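# Strip the pillowcase off the pillow with two arms

## Task

Get the pillowcase off the pillow so that the pillow and the emptied case both rest on the table with visible space between them; slight overhang past the table edge is acceptable and the empty case may simply be dropped onto the table. The result must stay that way without the robot holding anything in place, and at the end both grippers must release and move away.

## Robot and tools

ROBOT. Two 6-joint arms with parallel grippers, named left_arm and right_arm. In the shared scene frame the origin sits on the table top midway between the arms, +z is up, +x points out across the table, and left_arm is on the +y side. The names do not tell you which side of a camera image an arm appears on. Bases: left_arm at (+0.034, +0.284, 0) m with quat_wxyz (+0.998, 0, 0, +0.056); right_arm at (-0.018, -0.284, 0) m with quat_wxyz (+0.997, 0, 0, -0.081). Fingers point along the gripper's +z and close along its y axis. end_effector_position is the point between the finger pads, about 1 cm short of the tips, and its printed value may be off, more so when the arm is stretched out.

JOINT ORDER. Every row and every per-joint list uses this order for each arm: shoulder (joint2), elbow (joint3), waist (joint1), wrist pitch (joint4), wrist yaw (joint5), wrist roll (joint6). The elbow sign is flipped relative to the URDF everywhere you read or write it (a URDF 1.2 shows as about -1.2). Stated ranges use URDF signs: waist -2.880 to 2.880, shoulder 0.000 to 3.142, elbow 0.000 to 3.019 (so -3.019 to 0 in your numbers), wrist pitch -1.693 to 1.571, wrist yaw -1.571 to 1.571, wrist roll -2.094 to 2.094. Real ends may sit up to 0.019 rad either way.

A ROW is one flat list of 14 numbers, each in [-1, 1]: six joint values then gripper opening for left_arm, then the same seven for right_arm. Always give all 14 even when one arm stays still. Joint values are scaled offsets: 1.0 equals 1.264 rad for waist, 1.32 shoulder, 1.276 elbow, 1.83 wrist pitch, 1.686 wrist yaw, 2.022 wrist roll. Opening is absolute, not an offset: +1 fully open, -1 closed.

execute_actions(actions): a list of actions, each a list of up to 15 rows, one row per 1/30 s control step; if fewer than 15 rows, the last is repeated to fill 15 steps. Joint values in every row are offsets from the joint angles at the start of that action, not from the previous row; for a call's first action that means the angles last reported. An action asking any joint to exceed its range outward by more than 0.019 rad is rejected for both arms; a malformed action, or a first action failing that check, rejects the whole call. Joints pushed beyond their real end stop there and the result may say "joint sent to its limit". An empty list just returns state and images.

move(target, speed, blocking): target is one 14-number row whose joint values are offsets from the Joint positions in the latest result that showed them. All joints travel in sync, so grippers trace curves and ignore obstacles and the other arm. speed (0.01 to 2 rad/s, default 0.5) caps the joint with the longest travel; paths last 0.5 to 10 s and are cut off at 10 s. Finger openings are sent at the start. With blocking=false you get a result after 0.5 s; until a result shows the move ended, other moves and action rows are refused, so use wait or stop. The extra "move:" line reports the ending (done, off_target, moving, held, fault), limits=held or limits=none, and each arm's joint farthest from target. Faster motion and targets set deeper past a contact hit and press harder.

wait(seconds, 0 to 10): lets time pass holding the last command; returns early if a running move ends. stop(): brakes a running move; fast moves need room to stop; fingers keep moving. zoom_image(camera, region): region [x0, y0, x1, y1] in pixels of that camera's last image, top-left origin, at most 504 by 504. Cameras: cam_head_left, cam_head_right, cam_high, cam_low, cam_left_wrist, cam_right_wrist, each 504x504. read_manual(section) only returns licence text. finished_scene(scene) ends the current scene (give its number), is final, and reports success; the state must already be stable and released.

RESULTS. The state line gives each gripper's position (m) and quat_wxyz. Joint positions and Joint velocities list per arm the six joints (rad, rad/s) then finger gap (m; 0.094 fully open). Joint targets shows where joints are currently being driven. grip_measured is the opening on your command scale; readings may be off by about 1 mm. Step readings list joint angles at some steps; HELD marks steps where an arm was held back. "joint command not followed" means a clearance check altered targets. FAULT and MOTOR HOT / OVER-TEMPERATURE FAULT lines report stops and heat.

MOTION LIMITS. Each step the target is kept within a lead of the measured angle: 0.264 rad waist, 0.32 shoulder, 0.276 elbow, 0.33 wrist pitch, 0.186 wrist yaw, 0.522 wrist roll; and targets are scaled back if they would shift the gripper more than 70 mm. Big changes therefore need several actions; finish unfinished motion in the next action. Arms can droop under zero offsets: in a reply's first call send offsets back to the wanted angles, then zeros, increasing the correction if a joint still lags.

GRIPPING. To hold cloth, command an opening about 0.03 below grip_measured; less grips lighter. Pad force tops out around 50 to 62 N and is weaker on very thin material. Holding loads heats motors; at 100 °C that arm goes limp and falls.

AVOID. Arms colliding or pushing each other hard, drops, slips, slams, fast impacts and heavy pressing on the table or objects. Release and retract both grippers before ending.

Each tool is called by a JSON object that holds its "method" and its "body".

## Session

{"method": "execute_actions", "body": {"actions": []}}

Scene clock: 0.00 s.
left_arm: end_effector_position=(+0.6108, +0.2165, +0.3369) grip_measured=+1.000 end_effector_quat_wxyz=(+0.312, +0.069, +0.797, +0.513) | right_arm: end_effector_position=(+0.4260, -0.2561, +0.3482) grip_measured=+1.000 end_effector_quat_wxyz=(-0.262, +0.631, -0.702, +0.203)
Joint names: [shoulder, elbow, waist, wrist pitch, wrist yaw, wrist roll]
Joint positions: left_arm=[ 1.592 -1.42  -0.508 -0.722 -1.205  0.251  0.094] | right_arm=[ 1.101 -1.209  0.224 -1.004 -0.006 -1.401  0.094]
Joint velocities: left_arm=[-0.005  0.012 -0.015  0.007 -0.037 -0.066  0.   ] | right_arm=[-0.005  0.012 -0.015  0.007 -0.007 -0.125  0.   ]
Motor temperatures (°C, as the motors report them): left_arm=[23 20 21 21 23 22] | right_arm=[23 21 20 20 20 21]
Joint targets: left_arm=[1.587 -1.448 -0.508 -0.719 -1.206 0.251] | right_arm=[1.107 -1.232 0.224 -1.002 -0.006 -1.401]

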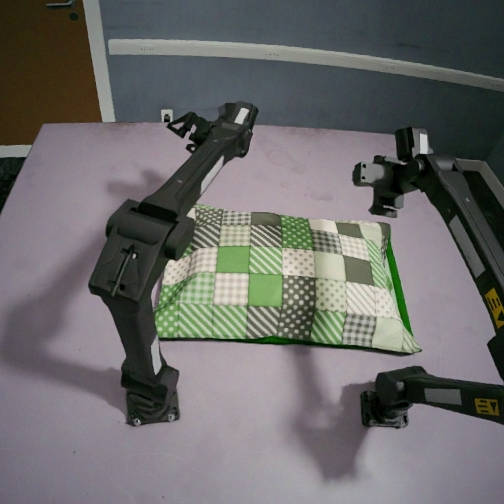

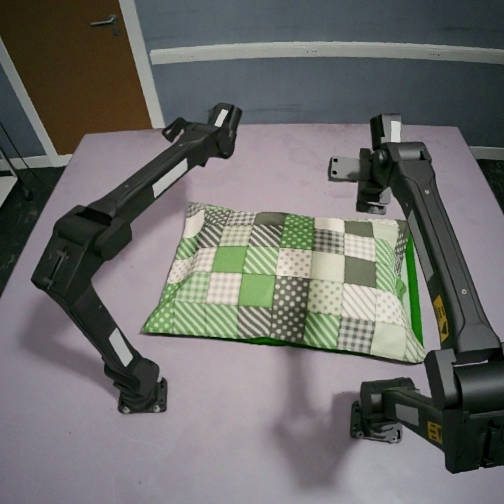

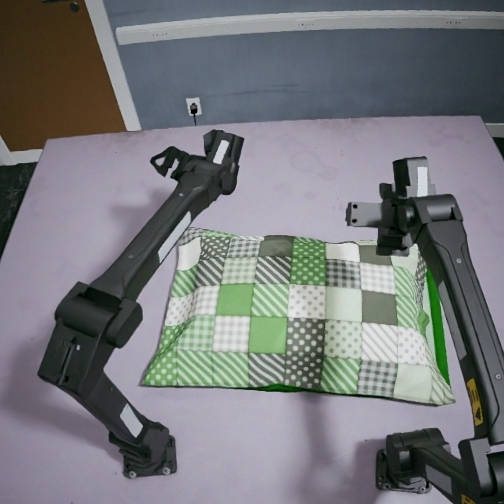

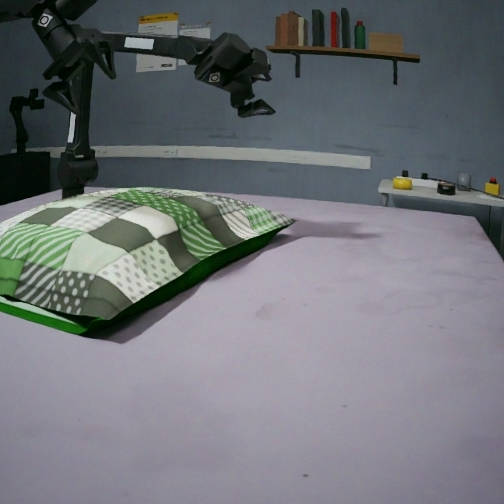

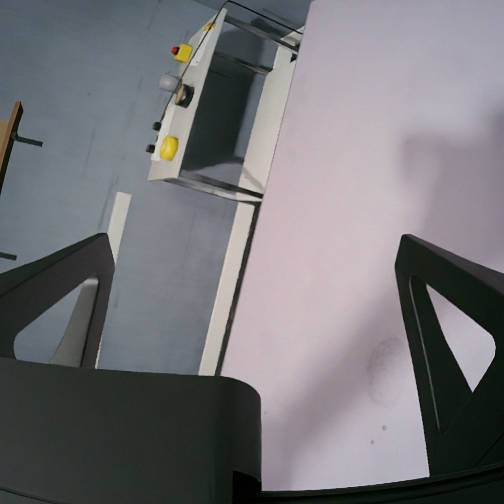

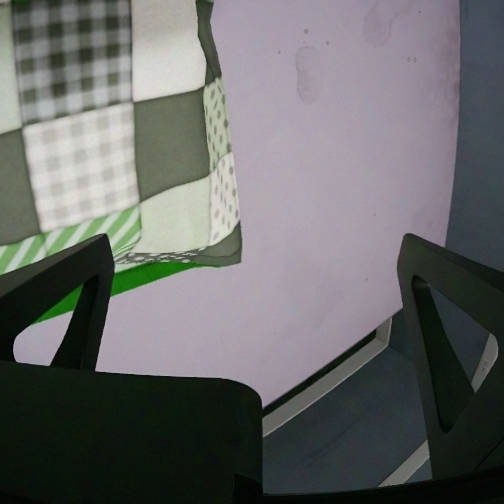

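{"method": "zoom_image", "body": {"camera": "cam_high", "region": [304, 220, 504, 420]}}

{"method": "zoom_image", "body": {"camera": "cam_low", "region": [0, 180, 320, 360]}}

Region (304, 220, 504, 420) of cam_high's 504x504 image, scaled by 2.520, with more detail than that image has.

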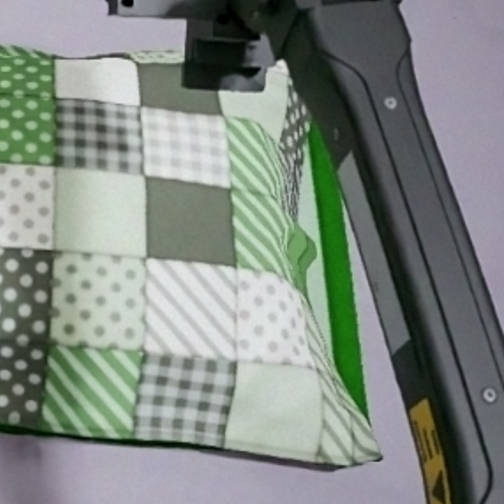

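Region (0, 180, 320, 360) of cam_low's 504x504 image, scaled by 1.575, with more detail than that image has; it fills the top 284 rows of this view, and the rest is white.

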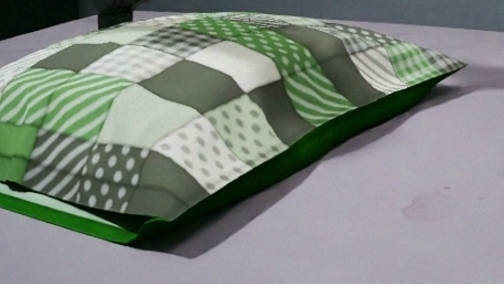

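{"method": "move", "body": {"target": [-0.347,0.331,0.315,-0.35,0.715,-0.12,1,0.025,0.166,-0.122,-0.196,0,-0.08,1], "speed": 1}}

Scene clock: 53.47 s.
left_arm: end_effector_position=(+0.3535, +0.2842, +0.2009) grip_measured=+1.000 end_effector_quat_wxyz=(+0.032, +0.009, +0.999, +0.002) | right_arm: end_effector_position=(+0.3023, -0.3090, +0.2121) grip_measured=+1.000 end_effector_quat_wxyz=(-0.037, +0.669, -0.741, +0.035)
Joint names: [shoulder, elbow, waist, wrist pitch, wrist yaw, wrist roll]
Joint positions: left_arm=[ 1.143 -0.993 -0.113 -1.356 -0.004  0.016  0.094] | right_arm=[ 1.115 -1.     0.082 -1.353 -0.006 -1.547  0.094]
Joint velocities: left_arm=[-0.005  0.007 -0.005 -0.012  0.007 -0.037  0.   ] | right_arm=[ 0.005  0.027 -0.015 -0.022 -0.125  0.022  0.   ]
Motor temperatures (°C, as the motors report them): left_arm=[26 28 21 21 23 22] | right_arm=[23 28 20 20 20 21]
Joint targets: left_arm=[1.134 -0.997 -0.110 -1.363 0.000 0.008] | right_arm=[1.134 -0.997 0.069 -1.362 -0.006 -1.563]
move: done; limits=none; left_arm: farthest joint: the shoulder, 0.009 radians from its target (0.458 radians at the start); right_arm: farthest joint: the shoulder, 0.019 radians from its target (0.033 radians at the start)

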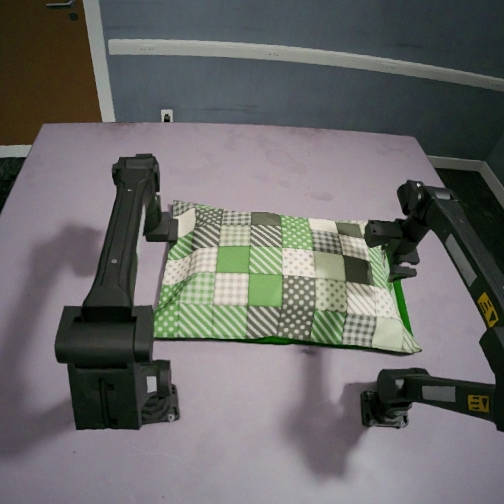

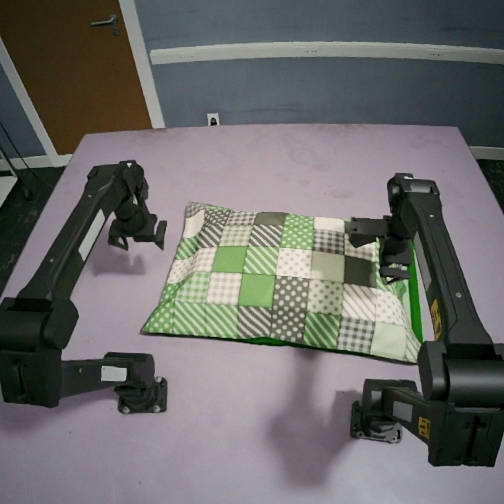

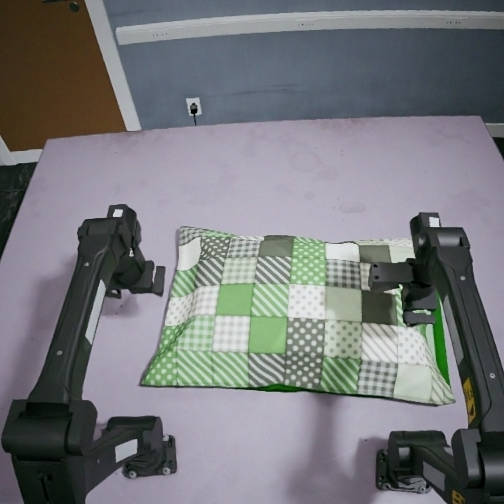

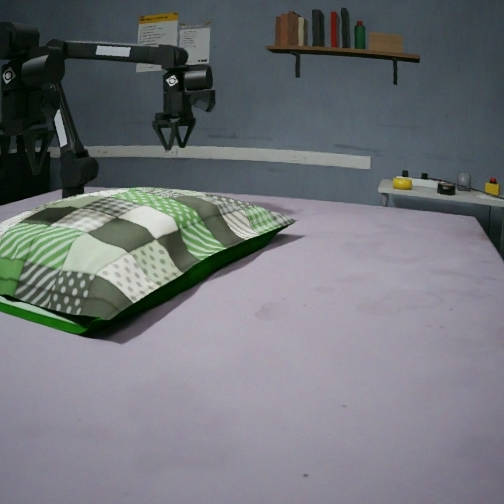

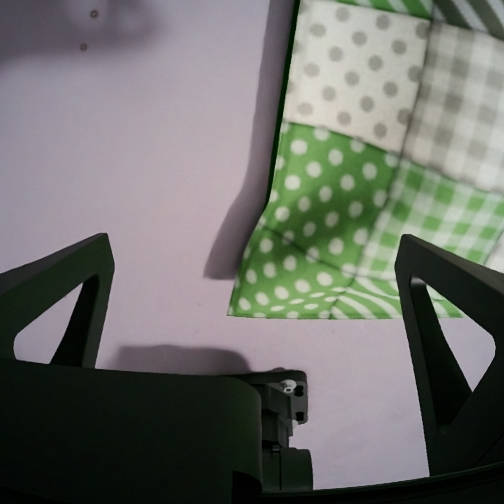

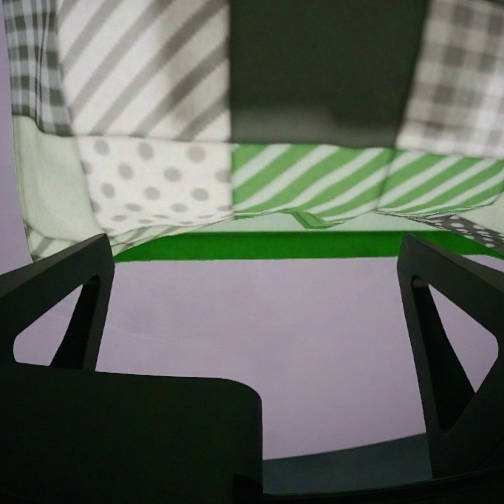

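{"method": "move", "body": {"target": [0.162,0.259,0.05,0.30,0,0,1,0.014,0,0,0,0,0,1]}}

{"method": "move", "body": {"target": [0,0,0,0,0,0,-1,0.014,0,0,0,0,0,1]}}

Scene clock: 75.57 s.
left_arm: end_effector_position=(+0.3465, +0.3019, +0.0256) grip_measured=+1.000 end_effector_quat_wxyz=(+0.030, -0.020, +0.999, +0.003) | right_arm: end_effector_position=(+0.3023, -0.3090, +0.2121) grip_measured=+1.000 end_effector_quat_wxyz=(-0.037, +0.669, -0.741, +0.035)
Joint names: [shoulder, elbow, waist, wrist pitch, wrist yaw, wrist roll]
Joint positions: left_arm=[ 1.349 -0.656 -0.057 -0.817 -0.004  0.016  0.094] | right_arm=[ 1.115 -1.     0.082 -1.353 -0.006 -1.548  0.094]
Joint velocities: left_arm=[-0.015 -0.017 -0.015 -0.017 -0.022  0.007  0.   ] | right_arm=[-0.015 -0.017 -0.005 -0.002 -0.022 -0.037  0.   ]
Motor temperatures (°C, as the motors report them): left_arm=[25 26 21 21 23 22] | right_arm=[23 26 20 20 20 21]
Joint targets: left_arm=[1.357 -0.663 -0.050 -0.808 -0.004 0.016] | right_arm=[1.134 -1.000 0.082 -1.353 -0.006 -1.547]
move: done; limits=none; left_arm: farthest joint: the wrist pitch, 0.010 radians from its target (0.549 radians at the start); right_arm: farthest joint: the shoulder, 0.018 radians from its target (0.018 radians at the start)

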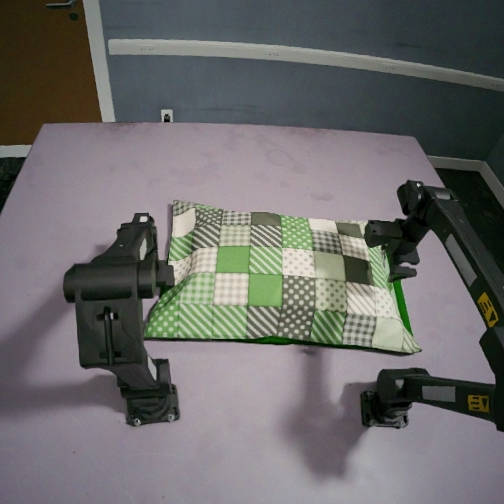

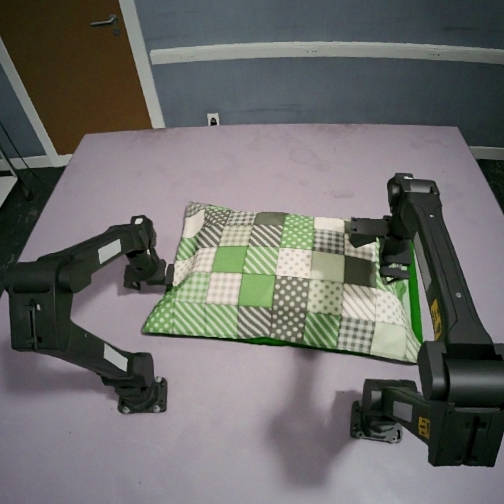

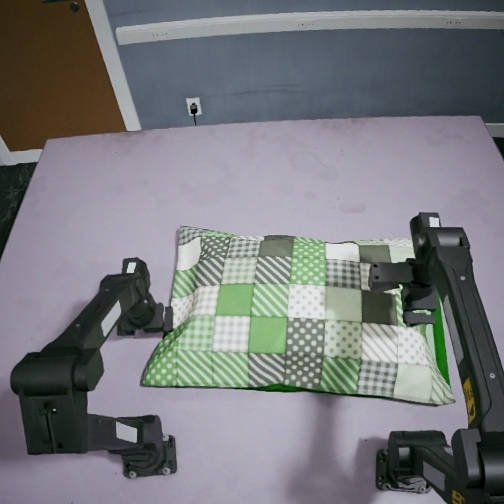

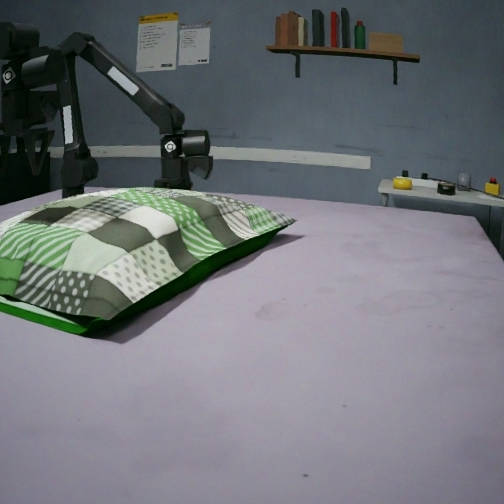

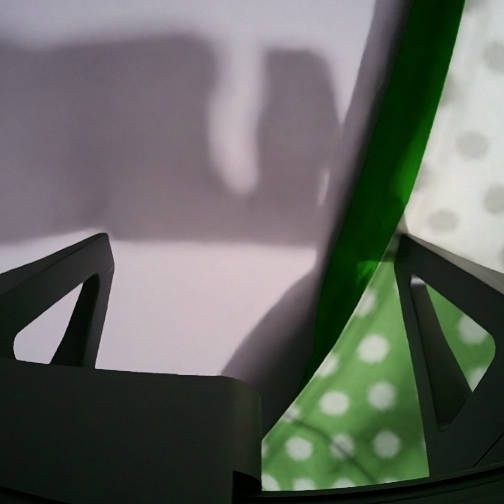

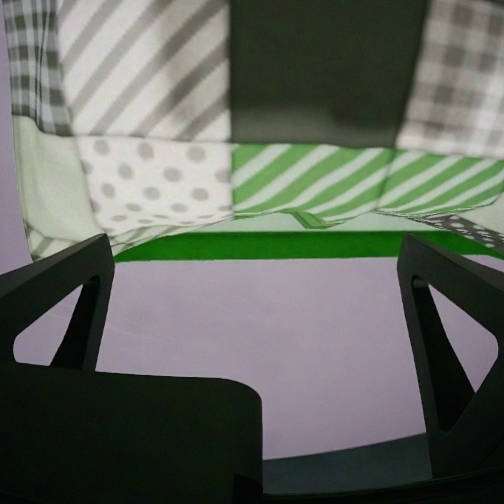

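Scene clock: 76.27 s.
left_arm: end_effector_position=(+0.3465, +0.3019, +0.0256) grip_measured=-0.997 end_effector_quat_wxyz=(+0.030, -0.020, +0.999, +0.003) | right_arm: end_effector_position=(+0.3023, -0.3090, +0.2121) grip_measured=+1.000 end_effector_quat_wxyz=(-0.037, +0.669, -0.741, +0.035)
Joint names: [shoulder, elbow, waist, wrist pitch, wrist yaw, wrist roll]
Joint positions: left_arm=[ 1.349 -0.656 -0.057 -0.817 -0.004  0.016  0.   ] | right_arm=[ 1.115 -1.     0.082 -1.353 -0.006 -1.548  0.094]
Joint velocities: left_arm=[-0.005  0.002 -0.005 -0.012 -0.007 -0.037  0.001] | right_arm=[-0.015 -0.002 -0.005 -0.012 -0.037 -0.007  0.   ]
Motor temperatures (°C, as the motors report them): left_arm=[25 26 21 21 23 22] | right_arm=[23 26 20 20 20 21]
Joint targets: left_arm=[1.349 -0.656 -0.057 -0.817 -0.004 0.016] | right_arm=[1.134 -1.000 0.082 -1.353 -0.006 -1.548]
move: done; limits=none; left_arm: farthest joint: the waist, 0.000 radians from its target (0.000 radians at the start); right_arm: farthest joint: the shoulder, 0.018 radians from its target (0.018 radians at the start)

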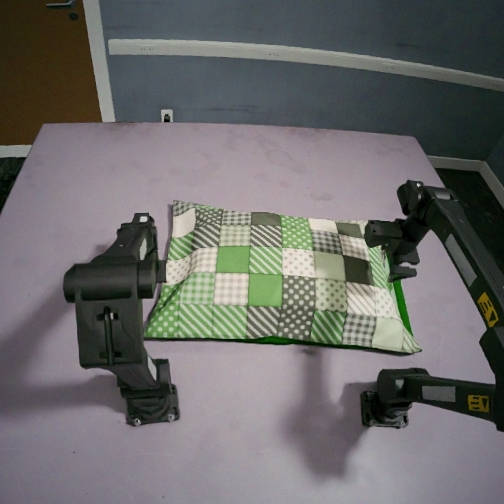

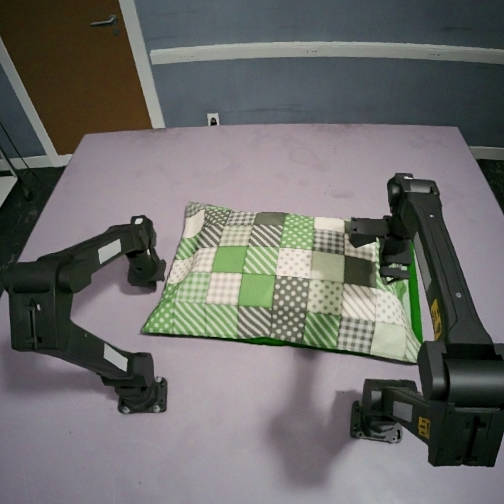

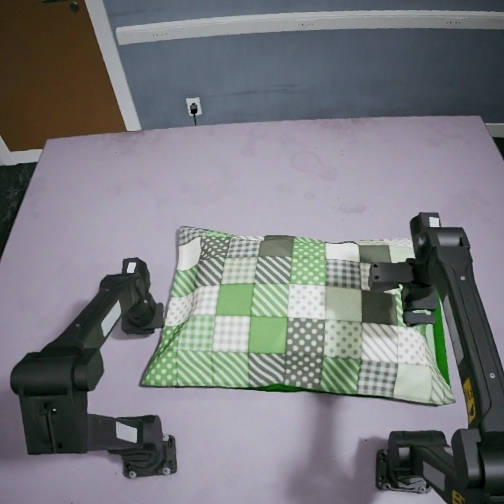

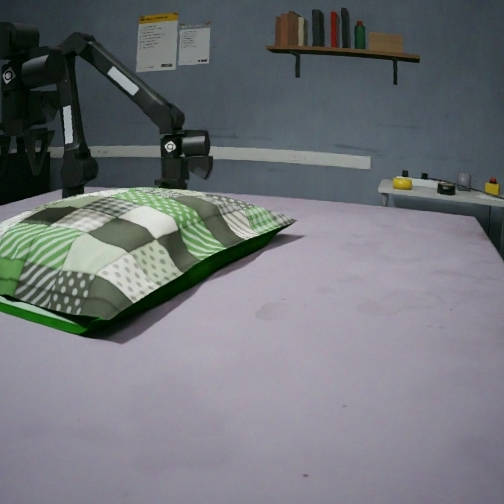

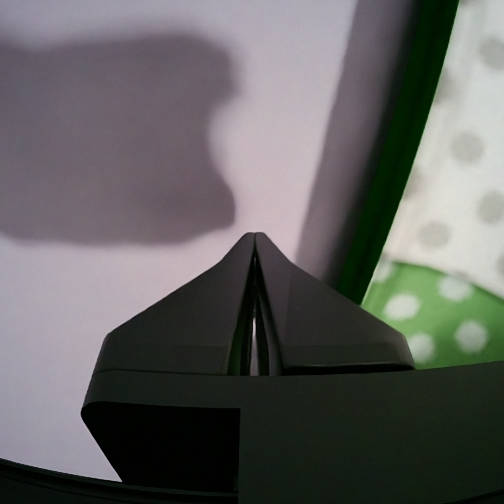

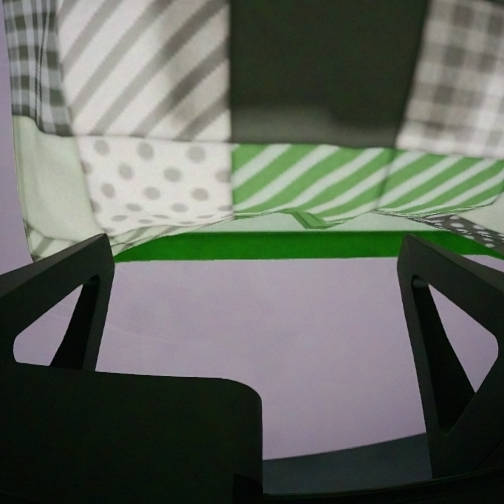

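{"method": "move", "body": {"target": [-0.07,0,0,0,0,0,1,0.014,0,0,0,0,0,1]}}

{"method": "move", "body": {"target": [0,0,-0.11,0,0,0,1,0.014,0,0,0,0,0,1]}}

{"method": "move", "body": {"target": [0.09,0,0,0,0,0,1,0.014,0,0,0,0,0,1], "speed": 0.2}}

{"method": "move", "body": {"target": [0.01,0,0,0,0,0,-1,0.014,0,0,0,0,0,1]}}

Scene clock: 86.17 s.
left_arm: end_effector_position=(+0.3524, +0.3022, +0.0488) grip_measured=+1.000 end_effector_quat_wxyz=(+0.070, -0.020, +0.997, +0.004) | right_arm: end_effector_position=(+0.3023, -0.3090, +0.2121) grip_measured=+1.000 end_effector_quat_wxyz=(-0.037, +0.669, -0.741, +0.035)
Joint names: [shoulder, elbow, waist, wrist pitch, wrist yaw, wrist roll]
Joint positions: left_arm=[ 1.265 -0.652 -0.057 -0.817 -0.004  0.016  0.094] | right_arm=[ 1.115 -1.     0.082 -1.353 -0.006 -1.548  0.094]
Joint velocities: left_arm=[-0.015 -0.007 -0.015 -0.007 -0.051  0.007 -0.001] | right_arm=[ 0.005 -0.007 -0.005 -0.007 -0.037 -0.066  0.   ]
Motor temperatures (°C, as the motors report them): left_arm=[25 26 21 21 23 22] | right_arm=[23 26 20 20 20 21]
Joint targets: left_arm=[1.256 -0.656 -0.057 -0.817 -0.004 0.016] | right_arm=[1.134 -1.000 0.082 -1.353 -0.006 -1.548]
move: done; limits=none; left_arm: farthest joint: the shoulder, 0.009 radians from its target (0.092 radians at the start); right_arm: farthest joint: the shoulder, 0.018 radians from its target (0.018 radians at the start)

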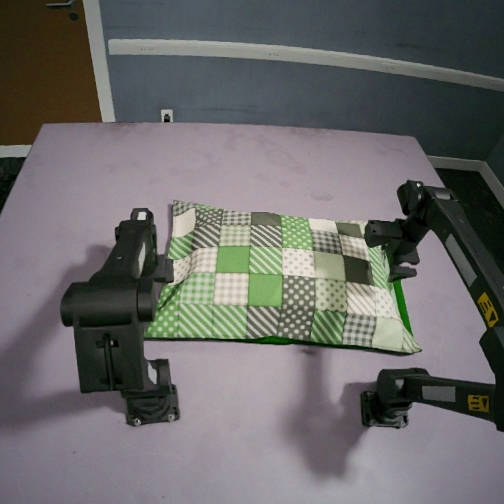

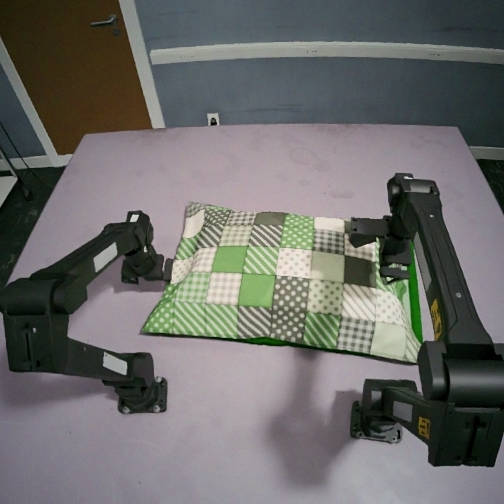

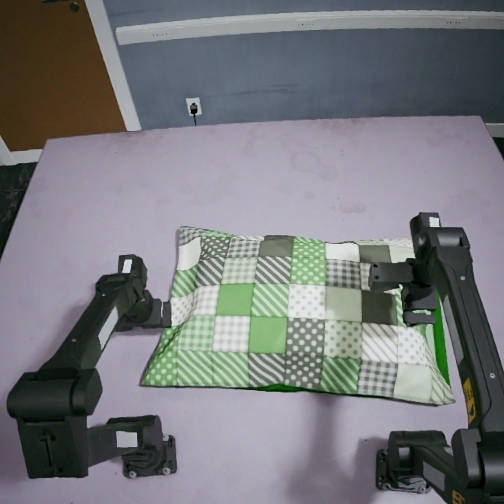

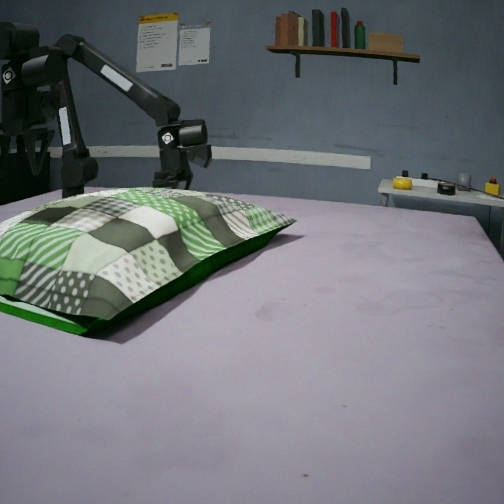

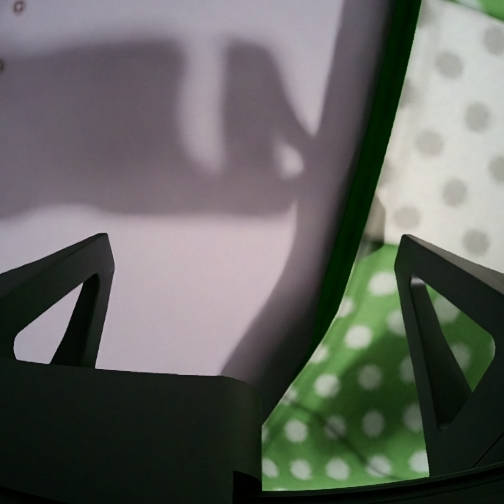

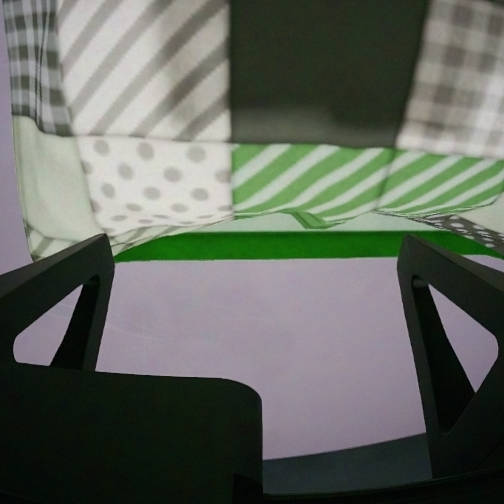

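Scene clock: 86.93 s.
left_arm: end_effector_position=(+0.3518, +0.2579, +0.0488) grip_measured=+1.000 end_effector_quat_wxyz=(+0.070, +0.049, +0.996, -0.000) | right_arm: end_effector_position=(+0.3023, -0.3090, +0.2121) grip_measured=+1.000 end_effector_quat_wxyz=(-0.037, +0.669, -0.741, +0.035)
Joint names: [shoulder, elbow, waist, wrist pitch, wrist yaw, wrist roll]
Joint positions: left_arm=[ 1.265 -0.652 -0.196 -0.817 -0.004  0.016  0.094] | right_arm=[ 1.115 -1.     0.082 -1.353 -0.006 -1.548  0.094]
Joint velocities: left_arm=[ 0.005 -0.002  0.005  0.007  0.007  0.037 -0.   ] | right_arm=[ 0.005  0.012 -0.005 -0.012  0.022  0.066  0.   ]
Motor temperatures (°C, as the motors report them): left_arm=[25 26 21 21 23 22] | right_arm=[23 26 20 20 20 21]
Joint targets: left_arm=[1.265 -0.652 -0.196 -0.817 -0.004 0.016] | right_arm=[1.134 -1.000 0.082 -1.353 -0.006 -1.548]
move: done; limits=none; left_arm: farthest joint: the waist, 0.000 radians from its target (0.139 radians at the start); right_arm: farthest joint: the shoulder, 0.018 radians from its target (0.018 radians at the start)

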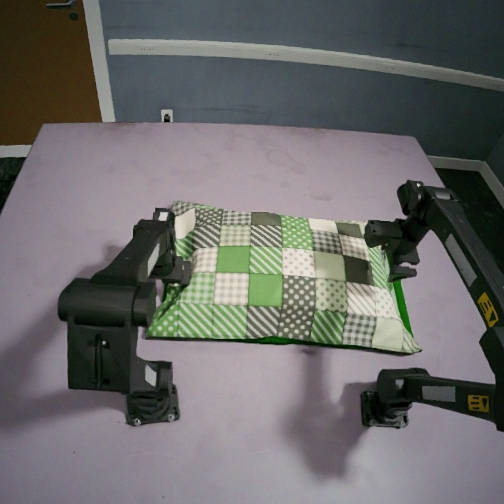

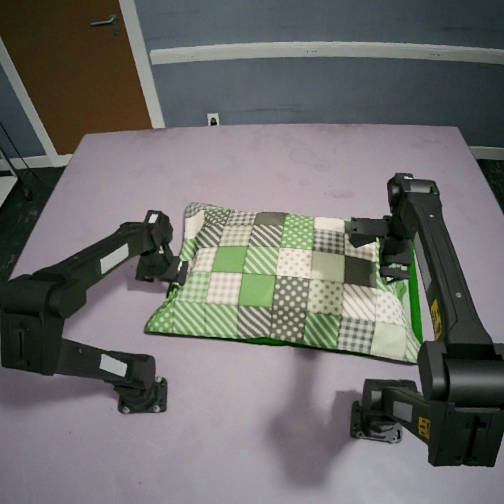

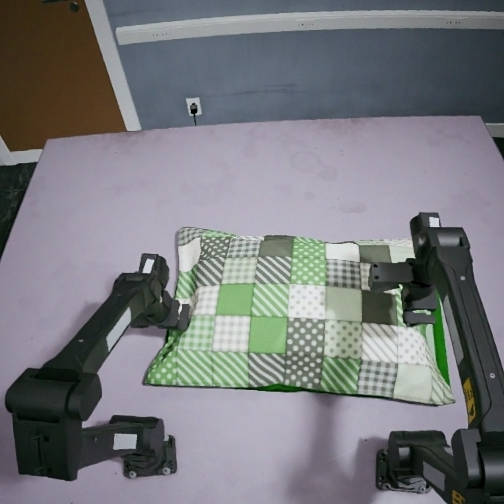

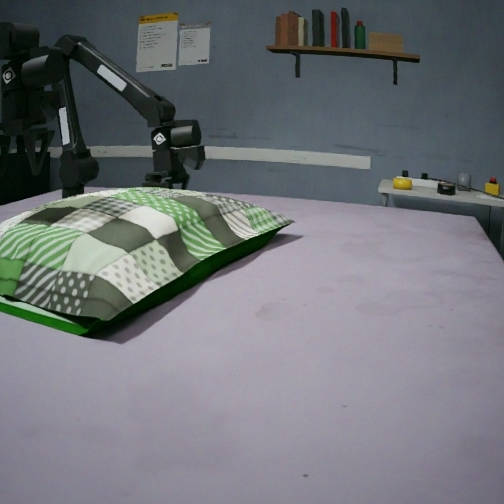

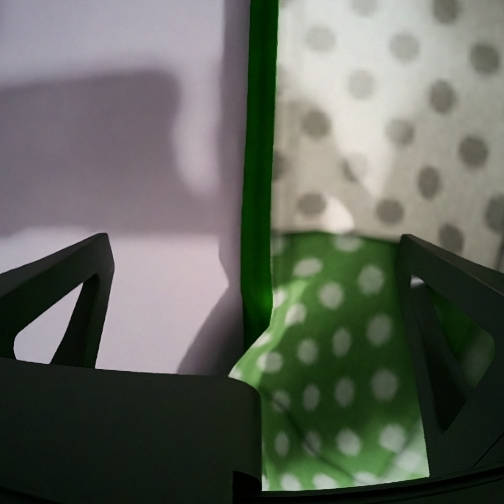

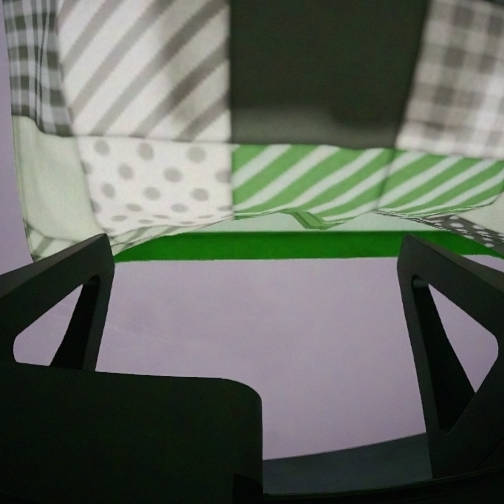

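Scene clock: 87.90 s.
left_arm: end_effector_position=(+0.3417, +0.2587, +0.0183) grip_measured=+1.000 end_effector_quat_wxyz=(+0.018, +0.050, +0.999, +0.001) | right_arm: end_effector_position=(+0.3023, -0.3090, +0.2121) grip_measured=+1.000 end_effector_quat_wxyz=(-0.037, +0.669, -0.741, +0.035)
Joint names: [shoulder, elbow, waist, wrist pitch, wrist yaw, wrist roll]
Joint positions: left_arm=[ 1.369 -0.652 -0.196 -0.817 -0.004  0.016  0.094] | right_arm=[ 1.115 -1.     0.082 -1.353 -0.006 -1.548  0.094]
Joint velocities: left_arm=[-0.005 -0.027  0.005  0.002  0.007 -0.066 -0.   ] | right_arm=[-0.015 -0.002 -0.005 -0.002 -0.022 -0.007  0.   ]
Motor temperatures (°C, as the motors report them): left_arm=[25 26 21 21 23 22] | right_arm=[23 26 20 20 20 21]
Joint targets: left_arm=[1.384 -0.652 -0.196 -0.817 -0.004 0.016] | right_arm=[1.134 -1.000 0.082 -1.353 -0.006 -1.548]
move: done; limits=none; left_arm: farthest joint: the shoulder, 0.014 radians from its target (0.118 radians at the start); right_arm: farthest joint: the shoulder, 0.018 radians from its target (0.018 radians at the start)

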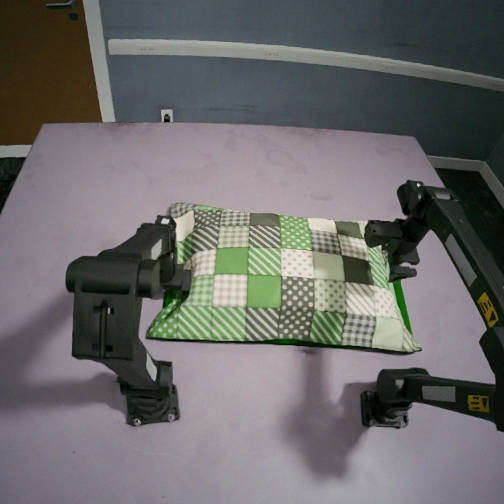

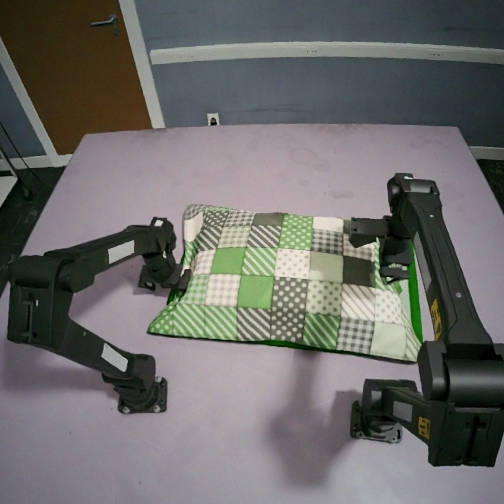

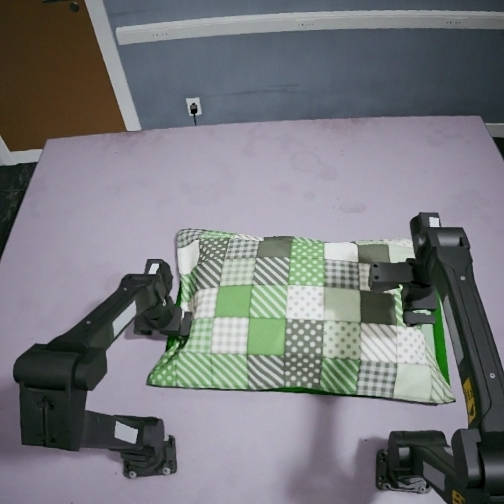

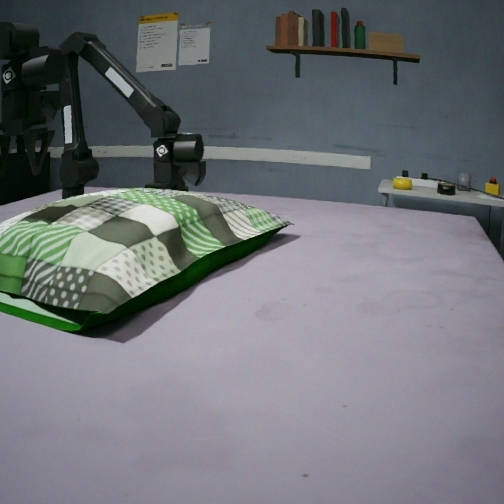

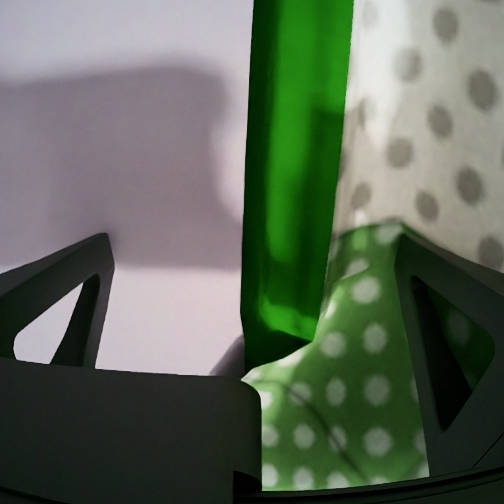

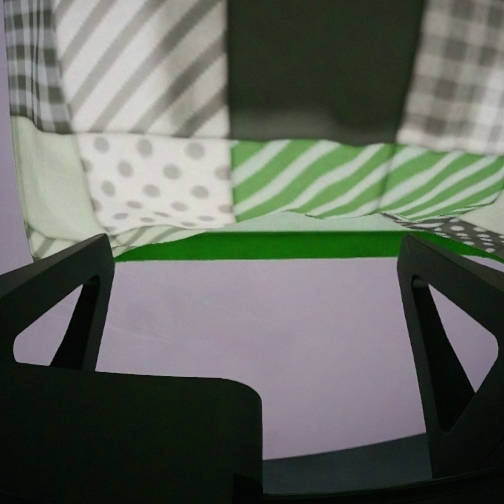

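Scene clock: 88.60 s.
left_arm: end_effector_position=(+0.3415, +0.2587, +0.0182) grip_measured=-0.988 end_effector_quat_wxyz=(+0.018, +0.050, +0.999, +0.001) | right_arm: end_effector_position=(+0.3023, -0.3090, +0.2121) grip_measured=+1.000 end_effector_quat_wxyz=(-0.037, +0.669, -0.741, +0.035)
Joint names: [shoulder, elbow, waist, wrist pitch, wrist yaw, wrist roll]
Joint positions: left_arm=[ 1.369 -0.652 -0.196 -0.817 -0.004  0.016  0.001] | right_arm=[ 1.115 -1.     0.082 -1.353 -0.006 -1.548  0.094]
Joint velocities: left_arm=[ 0.005 -0.002 -0.005  0.002 -0.051  0.051  0.   ] | right_arm=[-0.024 -0.007 -0.005  0.012 -0.007 -0.037  0.   ]
Motor temperatures (°C, as the motors report them): left_arm=[25 25 21 21 23 22] | right_arm=[23 26 20 20 20 21]
Joint targets: left_arm=[1.383 -0.652 -0.196 -0.817 -0.004 0.016] | right_arm=[1.134 -1.000 0.082 -1.353 -0.006 -1.548]
move: done; limits=none; left_arm: farthest joint: the shoulder, 0.013 radians from its target (0.013 radians at the start); right_arm: farthest joint: the shoulder, 0.018 radians from its target (0.018 radians at the start)

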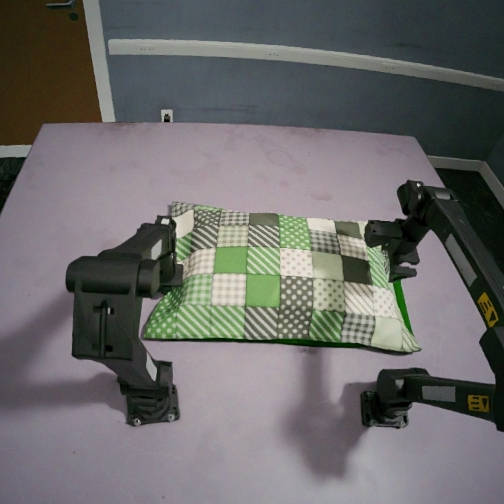

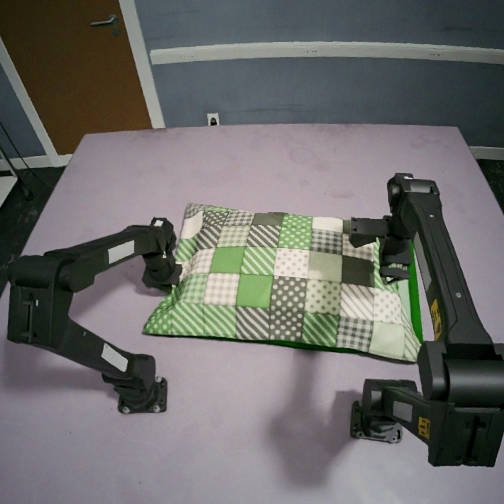

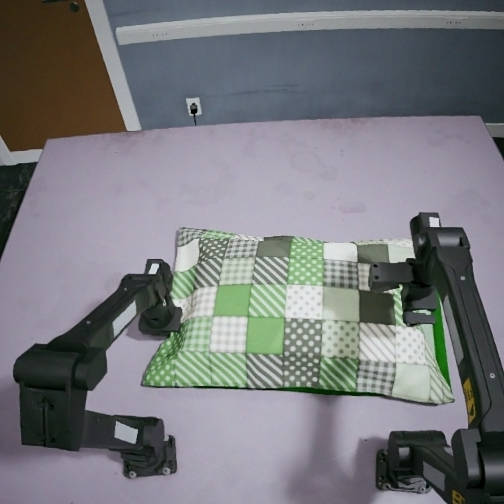

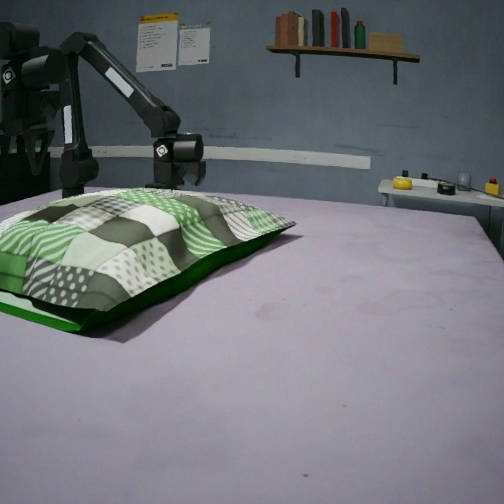

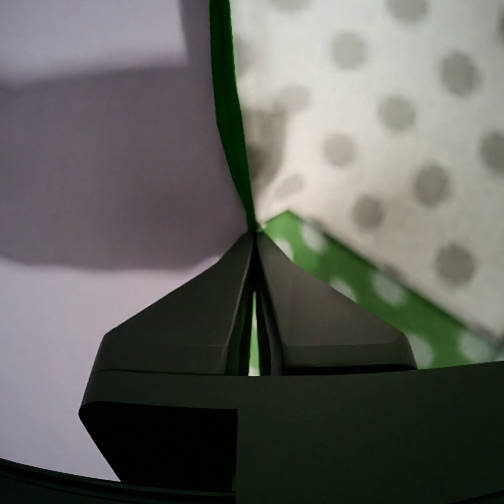

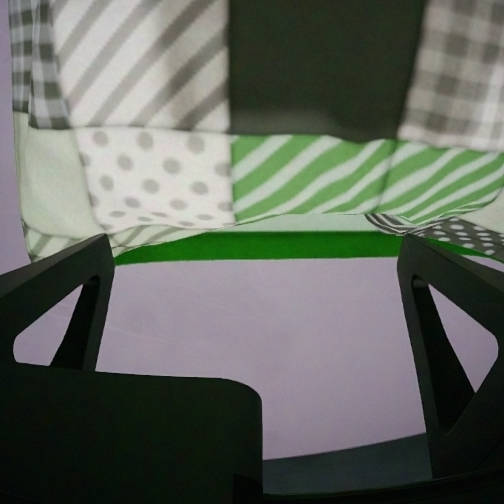

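{"method": "move", "body": {"target": [-0.355,-0.978,-0.1,-0.37,0,0,-1,0,0,-0.7,0,0,0,1], "speed": 0.4}}

Scene clock: 105.23 s.
left_arm: end_effector_position=(+0.2958, +0.2303, +0.6603) grip_measured=-0.989 end_effector_quat_wxyz=(+0.497, +0.094, +0.861, -0.046) | right_arm: end_effector_position=(+0.1682, -0.5458, +0.2121) grip_measured=+1.000 end_effector_quat_wxyz=(+0.019, -0.292, +0.955, -0.048)
Joint names: [shoulder, elbow, waist, wrist pitch, wrist yaw, wrist roll]
Joint positions: left_arm=[ 0.897 -1.866 -0.315 -1.494 -0.002  0.016  0.001] | right_arm=[ 1.115 -1.    -0.793 -1.353 -0.006 -1.548  0.094]
Joint velocities: left_arm=[ 0.005  0.017 -0.005 -0.002 -0.066  0.007 -0.   ] | right_arm=[ 0.005  0.022  0.005 -0.002  0.037  0.051  0.   ]
Motor temperatures (°C, as the motors report them): left_arm=[25 26 21 21 23 22] | right_arm=[23 27 20 20 20 21]
Joint targets: left_arm=[0.901 -1.900 -0.322 -1.495 -0.004 0.016] | right_arm=[1.115 -1.000 -0.802 -1.353 -0.006 -1.548]
move: off_target (left_arm); limits=none; left_arm: farthest joint: the elbow, 0.034 radians from its target (1.248 radians at the start); right_arm: farthest joint: the waist, 0.009 radians from its target (0.885 radians at the start)

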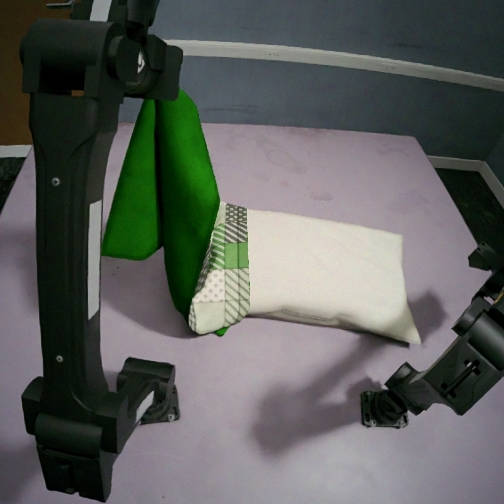

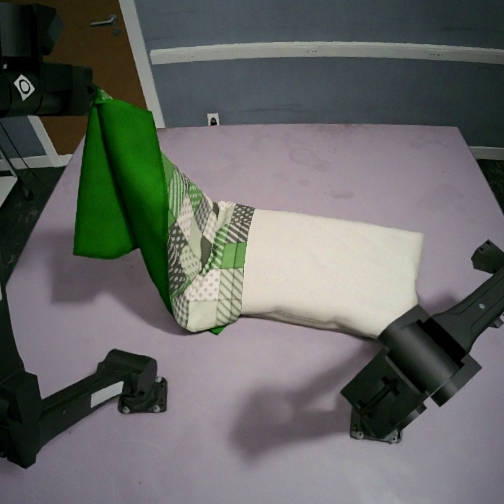

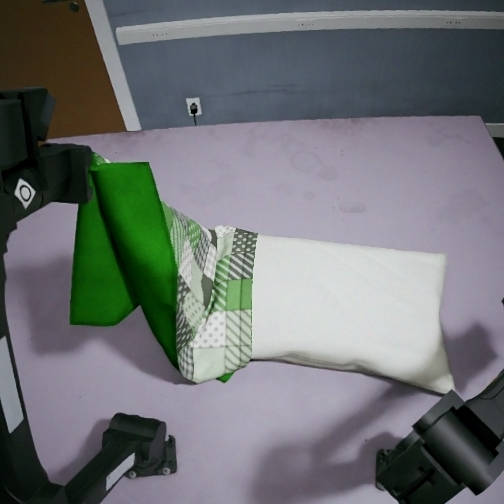

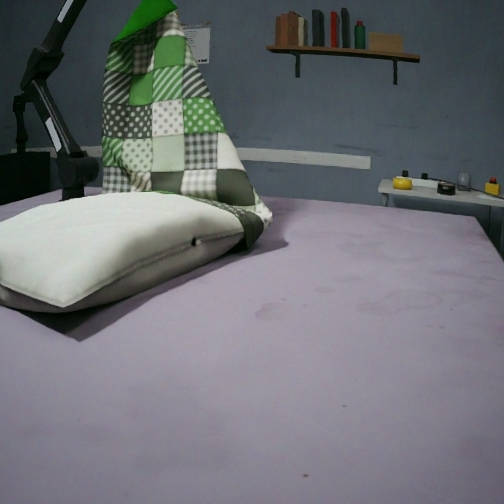

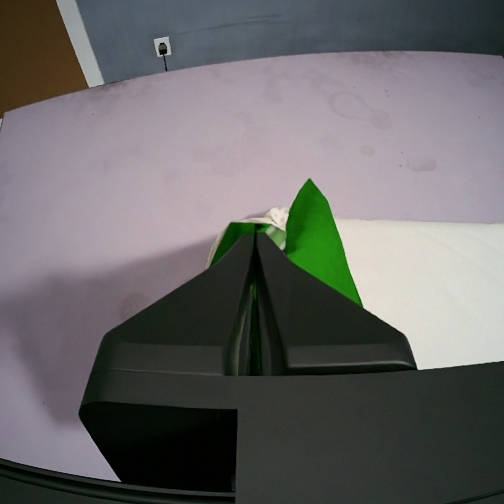

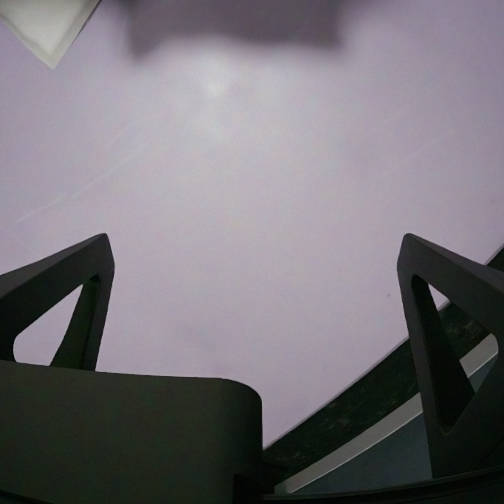

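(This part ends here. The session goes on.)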